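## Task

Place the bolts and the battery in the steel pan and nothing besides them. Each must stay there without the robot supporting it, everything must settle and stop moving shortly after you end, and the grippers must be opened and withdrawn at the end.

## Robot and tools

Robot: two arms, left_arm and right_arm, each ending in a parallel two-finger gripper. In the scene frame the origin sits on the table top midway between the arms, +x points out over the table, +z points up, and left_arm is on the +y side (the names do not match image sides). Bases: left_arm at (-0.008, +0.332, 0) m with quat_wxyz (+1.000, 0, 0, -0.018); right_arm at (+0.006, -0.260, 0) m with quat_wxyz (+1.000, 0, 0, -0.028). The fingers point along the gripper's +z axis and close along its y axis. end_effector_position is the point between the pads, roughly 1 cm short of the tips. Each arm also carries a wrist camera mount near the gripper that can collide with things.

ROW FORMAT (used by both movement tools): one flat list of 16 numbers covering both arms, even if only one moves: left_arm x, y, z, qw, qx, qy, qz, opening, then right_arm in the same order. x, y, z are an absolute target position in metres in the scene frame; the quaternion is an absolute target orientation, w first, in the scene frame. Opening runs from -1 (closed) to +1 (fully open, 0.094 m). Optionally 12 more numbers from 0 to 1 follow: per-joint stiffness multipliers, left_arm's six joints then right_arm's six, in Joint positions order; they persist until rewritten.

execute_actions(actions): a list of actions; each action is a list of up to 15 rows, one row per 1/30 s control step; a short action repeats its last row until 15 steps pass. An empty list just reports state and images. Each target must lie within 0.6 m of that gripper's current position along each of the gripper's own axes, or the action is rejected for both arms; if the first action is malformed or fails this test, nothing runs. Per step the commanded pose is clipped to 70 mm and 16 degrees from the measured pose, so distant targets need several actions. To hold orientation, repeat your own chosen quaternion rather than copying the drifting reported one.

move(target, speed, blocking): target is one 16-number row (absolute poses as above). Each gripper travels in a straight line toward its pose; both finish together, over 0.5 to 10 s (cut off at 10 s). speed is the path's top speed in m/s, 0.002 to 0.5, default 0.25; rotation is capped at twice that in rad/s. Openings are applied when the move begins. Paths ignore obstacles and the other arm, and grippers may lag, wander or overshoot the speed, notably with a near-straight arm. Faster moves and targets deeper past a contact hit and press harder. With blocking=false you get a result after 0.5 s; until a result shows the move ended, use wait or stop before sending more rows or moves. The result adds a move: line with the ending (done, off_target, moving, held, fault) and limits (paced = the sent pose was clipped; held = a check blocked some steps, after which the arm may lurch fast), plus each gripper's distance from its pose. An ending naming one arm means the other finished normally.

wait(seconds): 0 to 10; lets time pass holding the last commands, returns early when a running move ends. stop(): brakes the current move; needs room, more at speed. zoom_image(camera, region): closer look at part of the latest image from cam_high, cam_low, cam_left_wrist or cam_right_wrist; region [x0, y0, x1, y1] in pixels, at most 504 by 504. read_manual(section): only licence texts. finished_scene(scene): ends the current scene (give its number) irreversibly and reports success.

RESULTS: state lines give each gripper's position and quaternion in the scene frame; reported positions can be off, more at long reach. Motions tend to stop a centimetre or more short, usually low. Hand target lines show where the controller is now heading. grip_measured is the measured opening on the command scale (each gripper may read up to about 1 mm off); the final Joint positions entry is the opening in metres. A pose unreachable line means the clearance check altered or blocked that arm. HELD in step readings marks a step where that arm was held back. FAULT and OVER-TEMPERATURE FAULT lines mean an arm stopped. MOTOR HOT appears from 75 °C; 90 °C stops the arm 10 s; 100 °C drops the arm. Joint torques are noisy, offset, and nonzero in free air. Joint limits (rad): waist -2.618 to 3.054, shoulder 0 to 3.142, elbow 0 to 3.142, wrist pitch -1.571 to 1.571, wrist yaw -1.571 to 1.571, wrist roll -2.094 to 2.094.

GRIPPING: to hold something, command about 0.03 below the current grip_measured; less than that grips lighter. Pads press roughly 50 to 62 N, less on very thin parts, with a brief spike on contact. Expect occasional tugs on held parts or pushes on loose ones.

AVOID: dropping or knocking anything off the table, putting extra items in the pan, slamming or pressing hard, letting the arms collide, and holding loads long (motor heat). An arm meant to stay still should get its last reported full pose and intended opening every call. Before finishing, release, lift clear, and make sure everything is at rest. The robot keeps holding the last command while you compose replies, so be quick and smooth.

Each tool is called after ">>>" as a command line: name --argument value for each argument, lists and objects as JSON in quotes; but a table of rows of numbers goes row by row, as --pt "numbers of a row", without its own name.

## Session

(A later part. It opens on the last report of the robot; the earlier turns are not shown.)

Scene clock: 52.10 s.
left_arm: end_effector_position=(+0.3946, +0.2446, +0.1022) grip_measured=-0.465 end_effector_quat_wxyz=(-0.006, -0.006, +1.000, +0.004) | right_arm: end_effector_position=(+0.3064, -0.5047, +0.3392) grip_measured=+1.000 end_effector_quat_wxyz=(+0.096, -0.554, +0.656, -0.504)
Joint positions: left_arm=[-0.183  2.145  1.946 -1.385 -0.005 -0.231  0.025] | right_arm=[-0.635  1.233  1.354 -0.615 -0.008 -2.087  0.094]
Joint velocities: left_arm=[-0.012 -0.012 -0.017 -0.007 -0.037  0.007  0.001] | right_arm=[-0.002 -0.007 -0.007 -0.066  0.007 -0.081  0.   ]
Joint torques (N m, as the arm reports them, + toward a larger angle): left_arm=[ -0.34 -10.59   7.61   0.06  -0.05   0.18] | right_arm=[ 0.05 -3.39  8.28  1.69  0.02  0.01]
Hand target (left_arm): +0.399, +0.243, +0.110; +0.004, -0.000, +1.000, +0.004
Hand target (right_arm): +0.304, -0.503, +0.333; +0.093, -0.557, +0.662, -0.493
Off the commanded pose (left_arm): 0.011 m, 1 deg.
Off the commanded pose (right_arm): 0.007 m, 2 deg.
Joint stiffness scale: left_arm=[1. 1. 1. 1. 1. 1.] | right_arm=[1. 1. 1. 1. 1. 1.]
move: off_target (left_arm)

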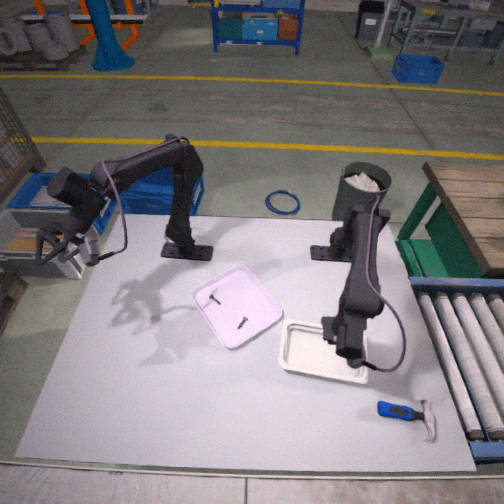

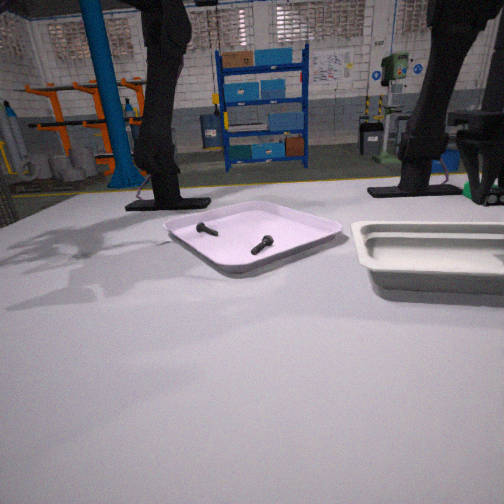

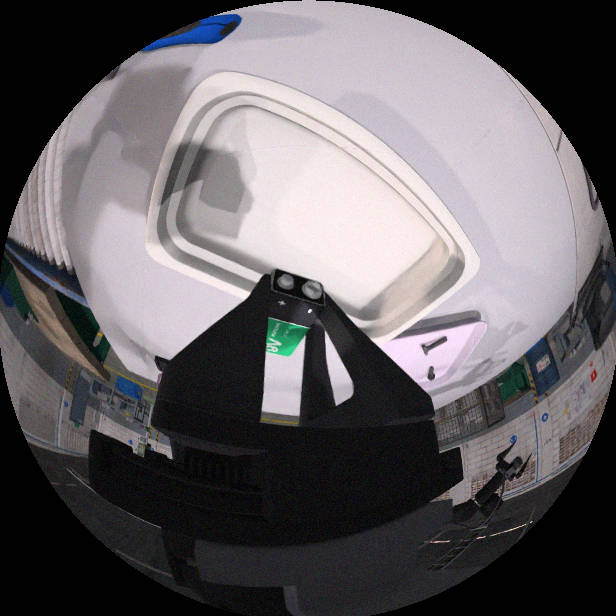

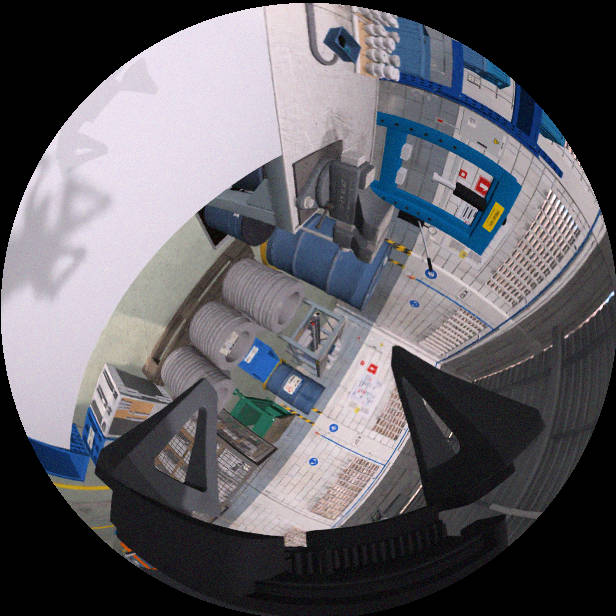

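>>> move --target '[0.45,0.26,0.045,0,0,1,0,-0.6, 0.3036,-0.5031,0.3334,0.093,-0.557,0.662,-0.493,1]' --speed 0.15

>>> move --target '[0.45,0.26,0.045,0,0,1,0,0, 0.3036,-0.5031,0.3334,0.093,-0.557,0.662,-0.493,1]'

>>> move --target '[0.43,0.24,0.11,0,0,1,0,0, 0.3036,-0.5031,0.3334,0.093,-0.557,0.662,-0.493,1]'

>>> move --target '[0.318,-0.025,0.05,0,0.423,0.906,0,0, 0.3036,-0.5031,0.3334,0.093,-0.557,0.662,-0.493,1]'

Scene clock: 60.50 s.
left_arm: end_effector_position=(+0.4375, +0.2609, +0.0353) grip_measured=-0.465 end_effector_quat_wxyz=(-0.025, -0.001, +1.000, +0.005) | right_arm: end_effector_position=(+0.3064, -0.5047, +0.3392) grip_measured=+1.000 end_effector_quat_wxyz=(+0.096, -0.554, +0.656, -0.504)
Joint positions: left_arm=[-0.126  2.385  2.08  -1.316 -0.002 -0.164  0.025] | right_arm=[-0.635  1.233  1.354 -0.615 -0.008 -2.087  0.094]
Joint velocities: left_arm=[ 0.012 -0.007 -0.012  0.007 -0.037 -0.051 -0.001] | right_arm=[-0.002 -0.012 -0.007 -0.051 -0.007  0.007  0.   ]
Joint torques (N m, as the arm reports them, + toward a larger angle): left_arm=[  0.29 -12.8    7.58   0.18   0.07   0.11] | right_arm=[ 0.05 -3.4   8.29  1.7   0.03  0.02]
Hand target (left_arm): +0.450, +0.261, +0.045; +0.000, +0.000, +1.000, +0.001
Hand target (right_arm): +0.304, -0.503, +0.333; +0.093, -0.557, +0.662, -0.493
Off the commanded pose (left_arm): 0.016 m, 3 deg.
Off the commanded pose (right_arm): 0.007 m, 2 deg.
Joint stiffness scale: left_arm=[1. 1. 1. 1. 1. 1.] | right_arm=[1. 1. 1. 1. 1. 1.]
move: off_target (left_arm)

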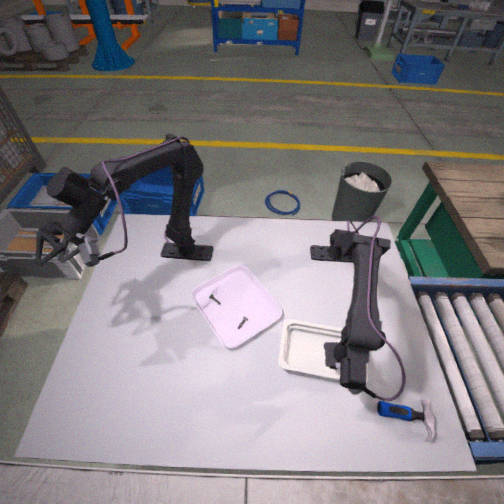

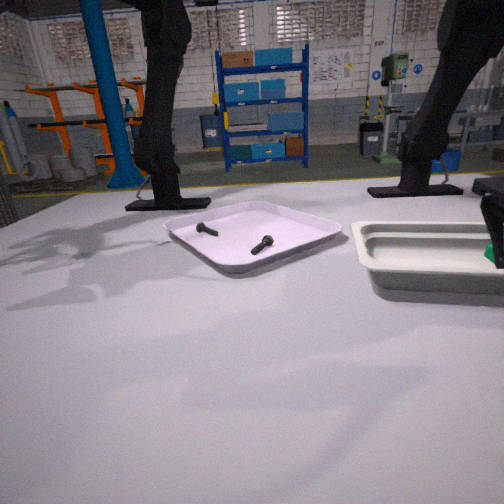

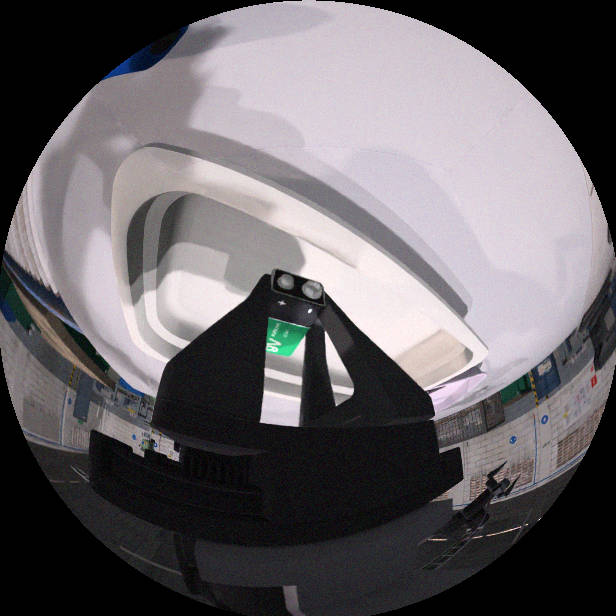

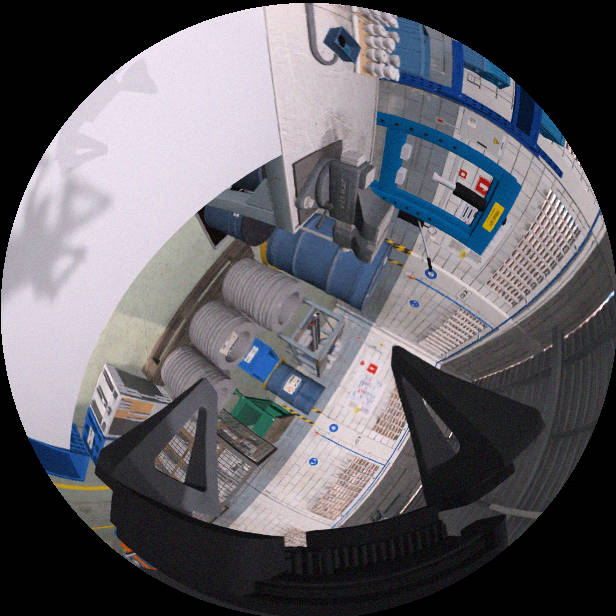

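Scene clock: 61.20 s.
left_arm: end_effector_position=(+0.4375, +0.2607, +0.0353) grip_measured=-0.003 end_effector_quat_wxyz=(-0.025, -0.001, +1.000, +0.005) | right_arm: end_effector_position=(+0.3065, -0.5048, +0.3394) grip_measured=+1.000 end_effector_quat_wxyz=(+0.096, -0.553, +0.656, -0.504)
Joint positions: left_arm=[-0.126  2.385  2.08  -1.316 -0.001 -0.164  0.047] | right_arm=[-0.635  1.233  1.354 -0.614 -0.008 -2.087  0.094]
Joint velocities: left_arm=[-0.002 -0.007 -0.002  0.022 -0.066  0.022  0.001] | right_arm=[-0.002  0.002 -0.012 -0.007  0.022 -0.051  0.   ]
Joint torques (N m, as the arm reports them, + toward a larger angle): left_arm=[  0.31 -12.9    7.47   0.18  -0.02   0.12] | right_arm=[ 0.06 -3.39  8.28  1.68  0.03  0.02]
Hand target (left_arm): +0.449, +0.260, +0.045; +0.000, +0.000, +1.000, +0.000
Hand target (right_arm): +0.304, -0.503, +0.333; +0.093, -0.557, +0.662, -0.493
Off the commanded pose (left_arm): 0.016 m, 3 deg.
Off the commanded pose (right_arm): 0.007 m, 2 deg.
Joint stiffness scale: left_arm=[1. 1. 1. 1. 1. 1.] | right_arm=[1. 1. 1. 1. 1. 1.]
move: off_target (left_arm)

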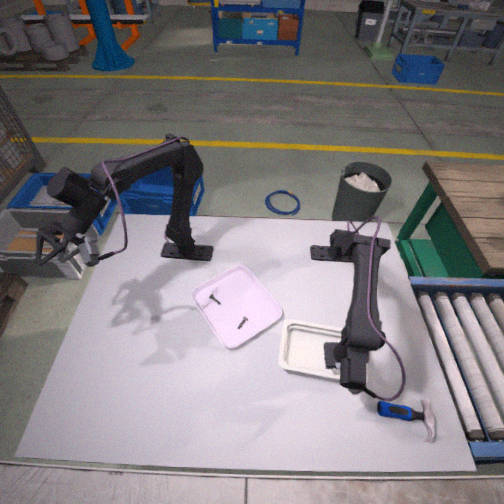

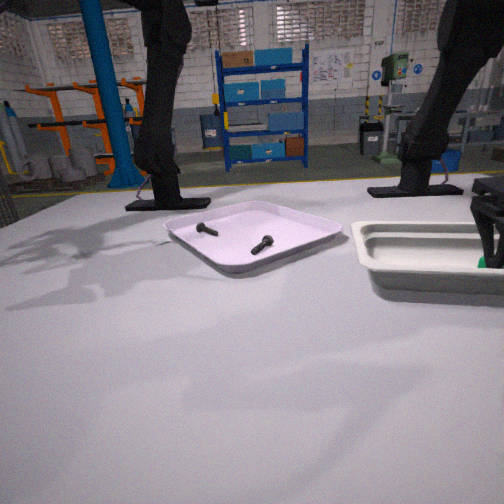

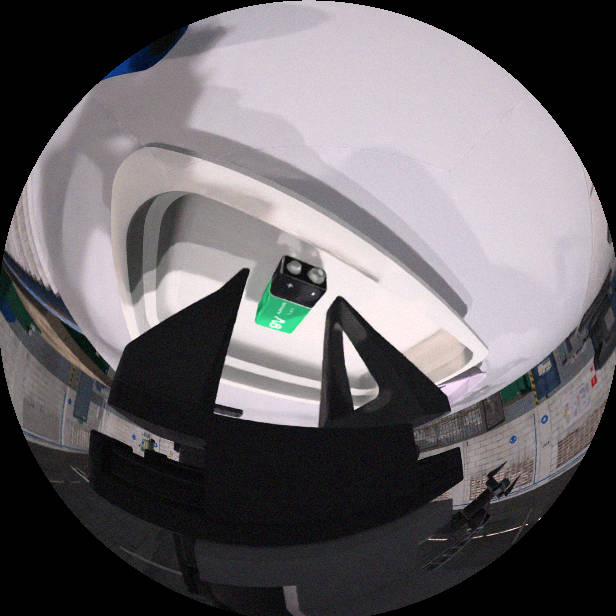

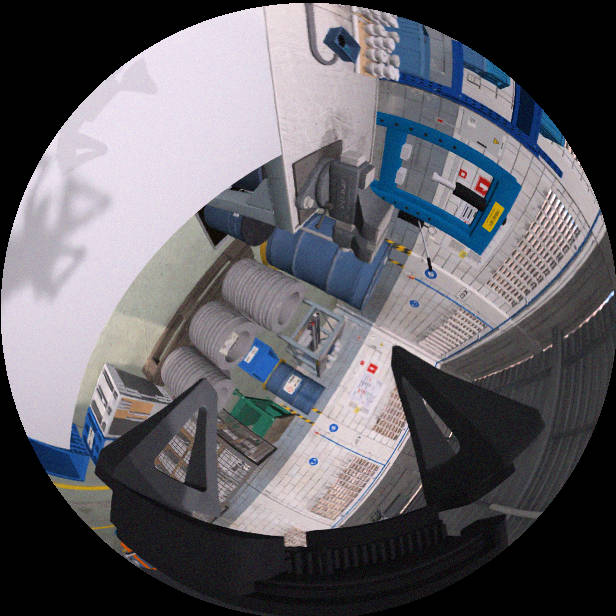

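Scene clock: 62.30 s.
left_arm: end_effector_position=(+0.4264, +0.2412, +0.1022) grip_measured=-0.003 end_effector_quat_wxyz=(-0.009, +0.003, +1.000, +0.001) | right_arm: end_effector_position=(+0.3064, -0.5047, +0.3392) grip_measured=+1.000 end_effector_quat_wxyz=(+0.096, -0.554, +0.656, -0.504)
Joint positions: left_arm=[-0.172  2.316  2.227 -1.5    0.002 -0.203  0.047] | right_arm=[-0.635  1.233  1.354 -0.615 -0.008 -2.087  0.094]
Joint velocities: left_arm=[ 0.012 -0.022  0.012  0.007  0.007  0.022 -0.   ] | right_arm=[ 0.002  0.012 -0.002  0.022 -0.081  0.007  0.   ]
Joint torques (N m, as the arm reports them, + toward a larger angle): left_arm=[ -0.23 -11.97   7.12   0.02   0.     0.03] | right_arm=[ 0.05 -3.39  8.28  1.69  0.03  0.01]
Hand target (left_arm): +0.429, +0.240, +0.110; -0.000, +0.000, +1.000, -0.000
Hand target (right_arm): +0.304, -0.503, +0.333; +0.093, -0.557, +0.662, -0.493
Off the commanded pose (left_arm): 0.009 m, 1 deg.
Off the commanded pose (right_arm): 0.007 m, 2 deg.
Joint stiffness scale: left_arm=[1. 1. 1. 1. 1. 1.] | right_arm=[1. 1. 1. 1. 1. 1.]
move: done

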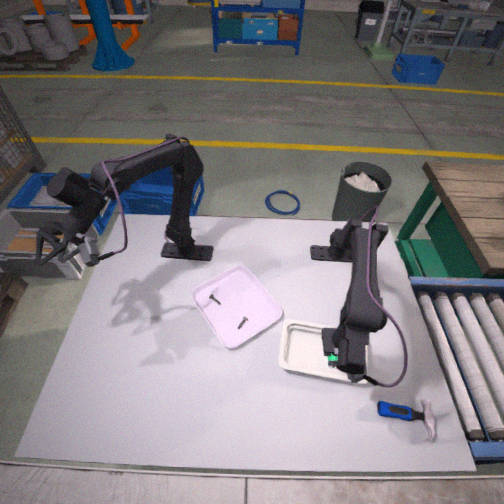

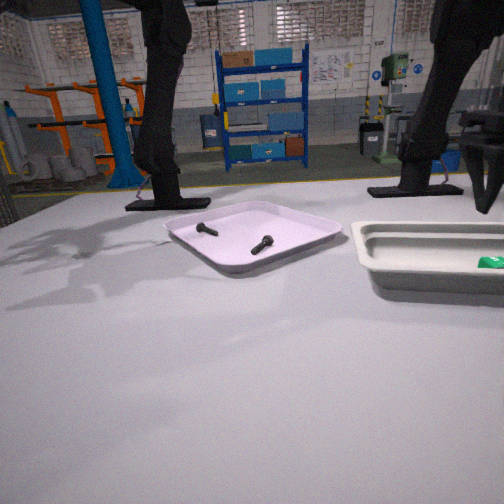

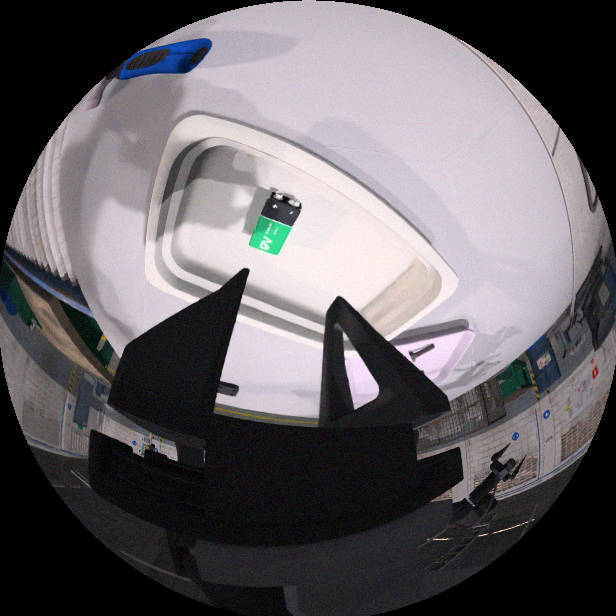

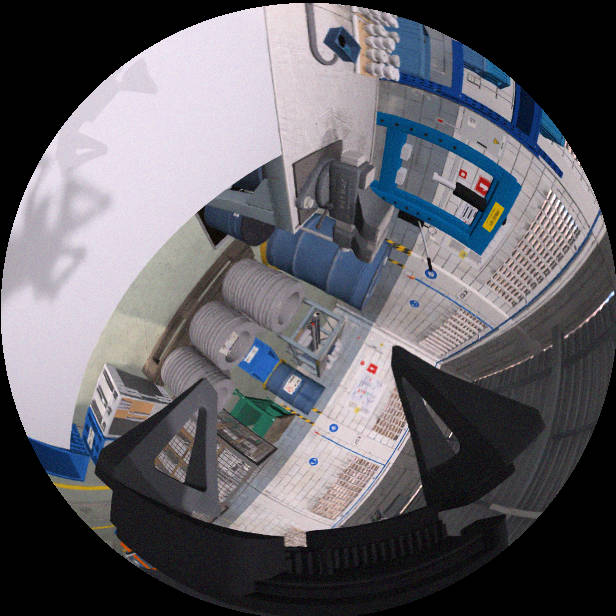

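Scene clock: 64.67 s.
left_arm: end_effector_position=(+0.3142, -0.0258, +0.0425) grip_measured=-0.003 end_effector_quat_wxyz=(-0.010, +0.422, +0.907, -0.001) | right_arm: end_effector_position=(+0.3064, -0.5047, +0.3392) grip_measured=+1.000 end_effector_quat_wxyz=(+0.096, -0.554, +0.656, -0.504)
Joint positions: left_arm=[-0.801  2.52   2.353 -1.422  0.011  0.035  0.047] | right_arm=[-0.635  1.233  1.354 -0.615 -0.008 -2.087  0.094]
Joint velocities: left_arm=[-0.007  0.007 -0.007  0.022 -0.051 -0.037 -0.   ] | right_arm=[ 0.027 -0.007 -0.007  0.051  0.022 -0.051  0.   ]
Joint torques (N m, as the arm reports them, + toward a larger angle): left_arm=[  0.77 -13.17   7.57   0.07  -0.06   0.15] | right_arm=[ 0.05 -3.4   8.29  1.68  0.03  0.01]
Hand target (left_arm): +0.319, -0.027, +0.050; -0.001, +0.423, +0.906, -0.004
Hand target (right_arm): +0.304, -0.503, +0.333; +0.093, -0.557, +0.662, -0.493
Off the commanded pose (left_arm): 0.008 m, 1 deg.
Off the commanded pose (right_arm): 0.007 m, 2 deg.
Joint stiffness scale: left_arm=[1. 1. 1. 1. 1. 1.] | right_arm=[1. 1. 1. 1. 1. 1.]
move: done

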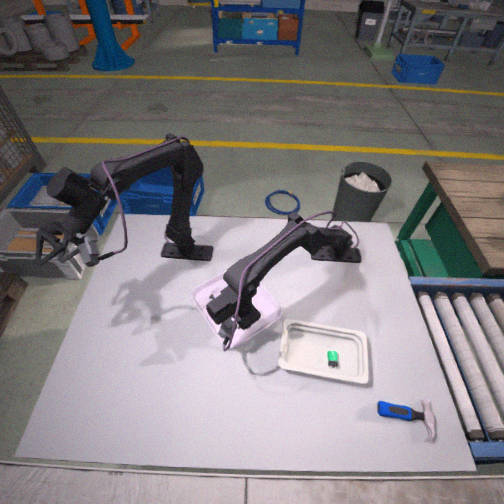

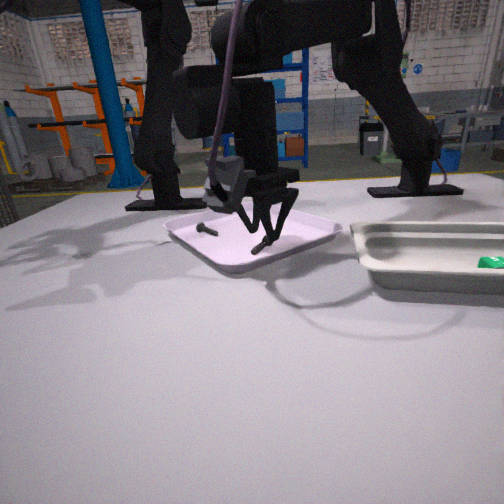

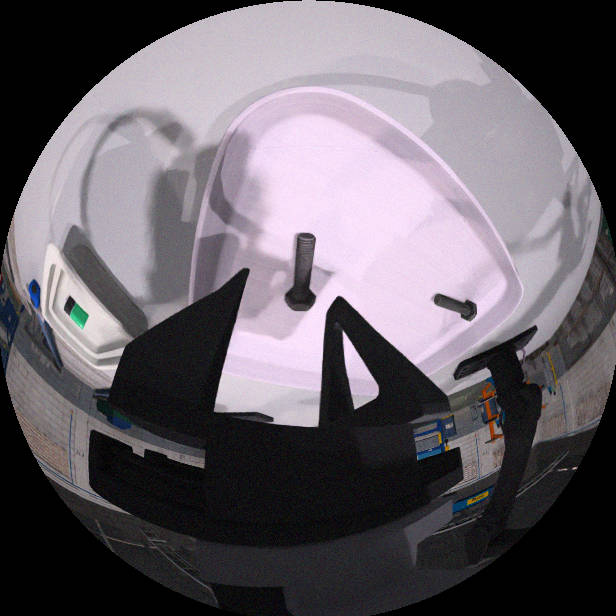

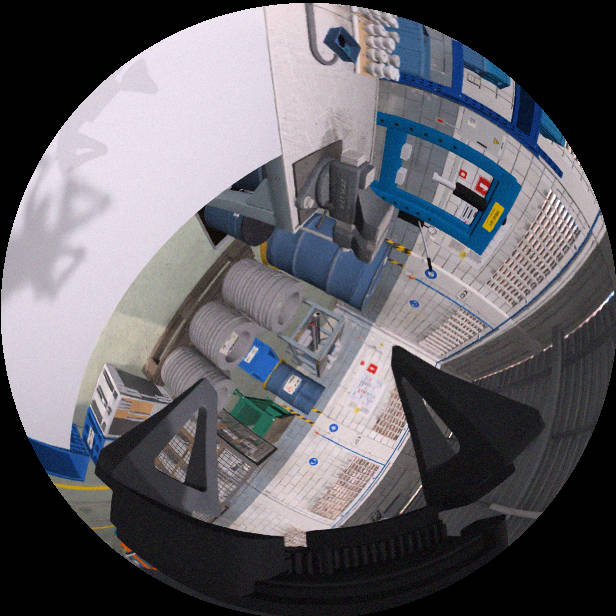

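>>> move --target '[0.316,-0.027,0.022,0,0.423,0.906,0,0, 0.3036,-0.5031,0.3334,0.093,-0.557,0.662,-0.493,1]' --speed 0.08

>>> move --target '[0.316,-0.027,0.022,0,0.423,0.906,0,-1, 0.3036,-0.5031,0.3334,0.093,-0.557,0.662,-0.493,1]'

Scene clock: 68.80 s.
left_arm: end_effector_position=(+0.3115, -0.0222, +0.0188) grip_measured=-0.003 end_effector_quat_wxyz=(-0.019, +0.422, +0.906, +0.004) | right_arm: end_effector_position=(+0.3064, -0.5047, +0.3393) grip_measured=+1.000 end_effector_quat_wxyz=(+0.096, -0.553, +0.656, -0.504)
Joint positions: left_arm=[-0.801  2.52   2.258 -1.348  0.008  0.035  0.047] | right_arm=[-0.635  1.233  1.354 -0.614 -0.008 -2.087  0.094]
Joint velocities: left_arm=[-0.002  0.007 -0.002 -0.081 -0.007 -0.007 -0.001] | right_arm=[ 0.012 -0.002  0.012  0.051 -0.037 -0.022  0.   ]
Joint torques (N m, as the arm reports them, + toward a larger angle): left_arm=[ -0.25 -14.44   4.43   0.47  -0.13   0.01] | right_arm=[ 0.06 -3.4   8.28  1.72  0.03  0.02]
Hand target (left_arm): +0.316, -0.027, +0.022; -0.001, +0.423, +0.906, +0.000
Hand target (right_arm): +0.304, -0.503, +0.333; +0.093, -0.557, +0.662, -0.493
Off the commanded pose (left_arm): 0.007 m, 2 deg.
Off the commanded pose (right_arm): 0.007 m, 2 deg.
Joint stiffness scale: left_arm=[1. 1. 1. 1. 1. 1.] | right_arm=[1. 1. 1. 1. 1. 1.]
move: done

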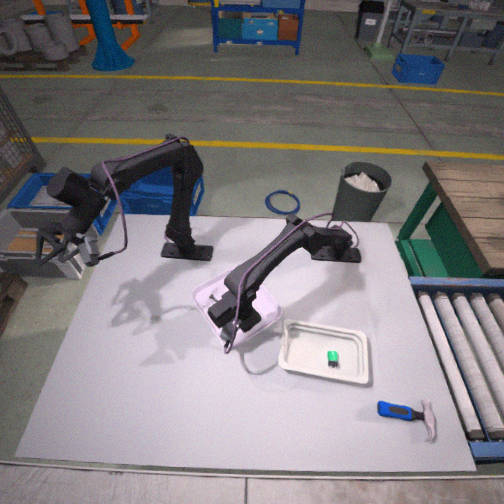

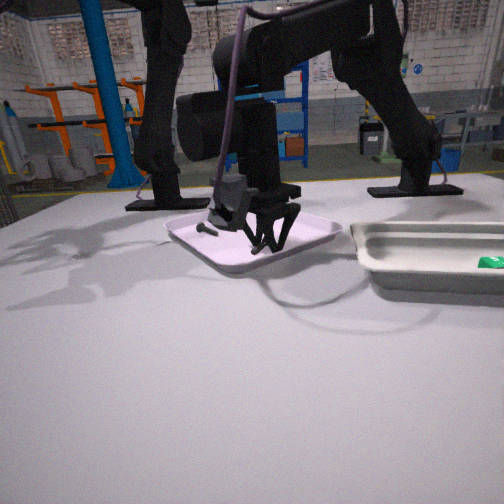

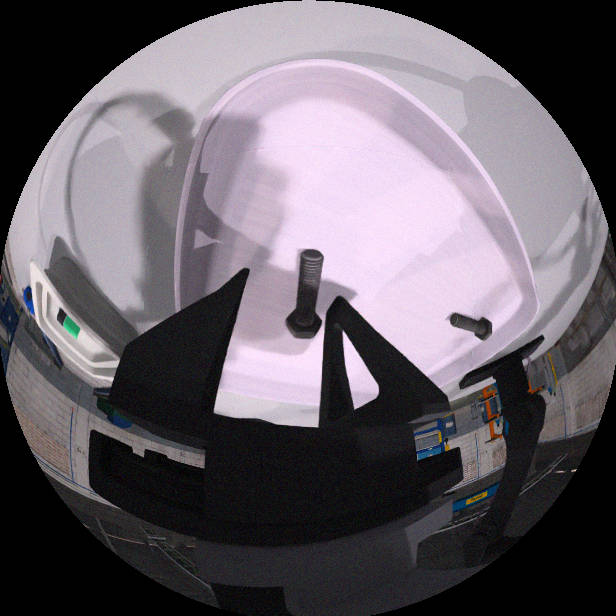

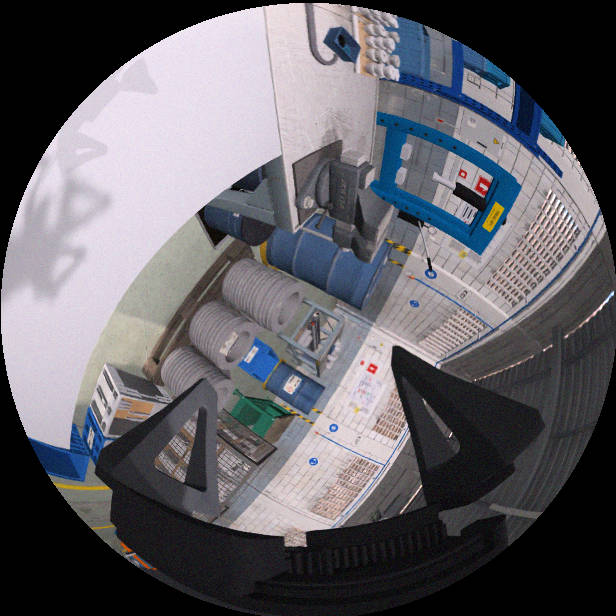

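Scene clock: 69.50 s.
left_arm: end_effector_position=(+0.3120, -0.0218, +0.0188) grip_measured=-0.863 end_effector_quat_wxyz=(-0.019, +0.422, +0.906, +0.005) | right_arm: end_effector_position=(+0.3065, -0.5048, +0.3394) grip_measured=+1.000 end_effector_quat_wxyz=(+0.096, -0.553, +0.656, -0.504)
Joint positions: left_arm=[-0.801  2.52   2.258 -1.348  0.005  0.035  0.006] | right_arm=[-0.635  1.233  1.354 -0.614 -0.008 -2.087  0.094]
Joint velocities: left_arm=[-0.012  0.007 -0.007  0.022 -0.037 -0.022  0.001] | right_arm=[-0.012 -0.007  0.017  0.037  0.037 -0.066  0.   ]
Joint torques (N m, as the arm reports them, + toward a larger angle): left_arm=[ -0.15 -14.7    4.1    0.45  -0.05   0.03] | right_arm=[ 0.05 -3.39  8.29  1.68  0.03  0.01]
Hand target (left_arm): +0.316, -0.027, +0.022; -0.001, +0.423, +0.906, +0.000
Hand target (right_arm): +0.304, -0.503, +0.333; +0.093, -0.557, +0.662, -0.493
Off the commanded pose (left_arm): 0.007 m, 2 deg.
Off the commanded pose (right_arm): 0.007 m, 2 deg.
Joint stiffness scale: left_arm=[1. 1. 1. 1. 1. 1.] | right_arm=[1. 1. 1. 1. 1. 1.]
move: done

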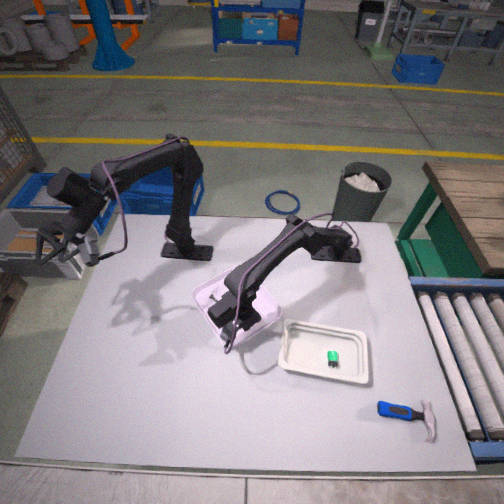

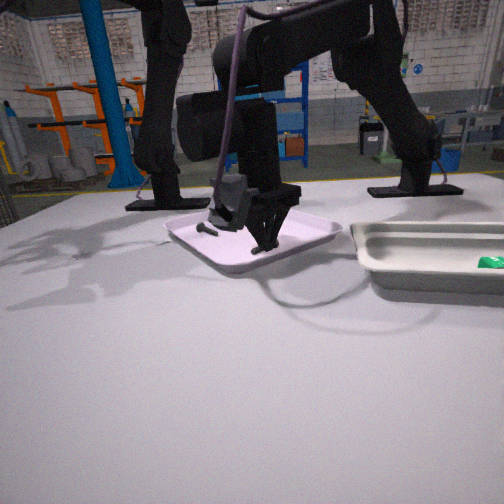

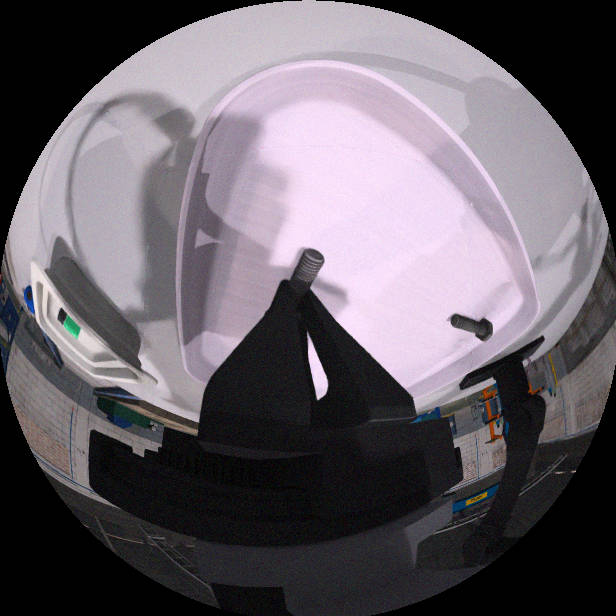

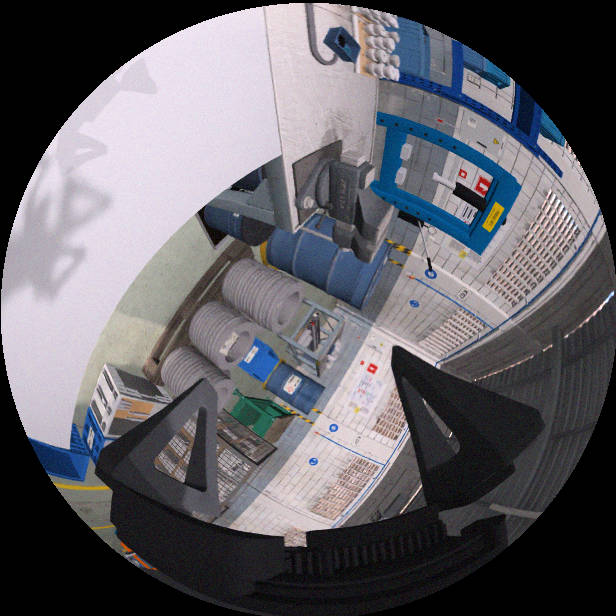

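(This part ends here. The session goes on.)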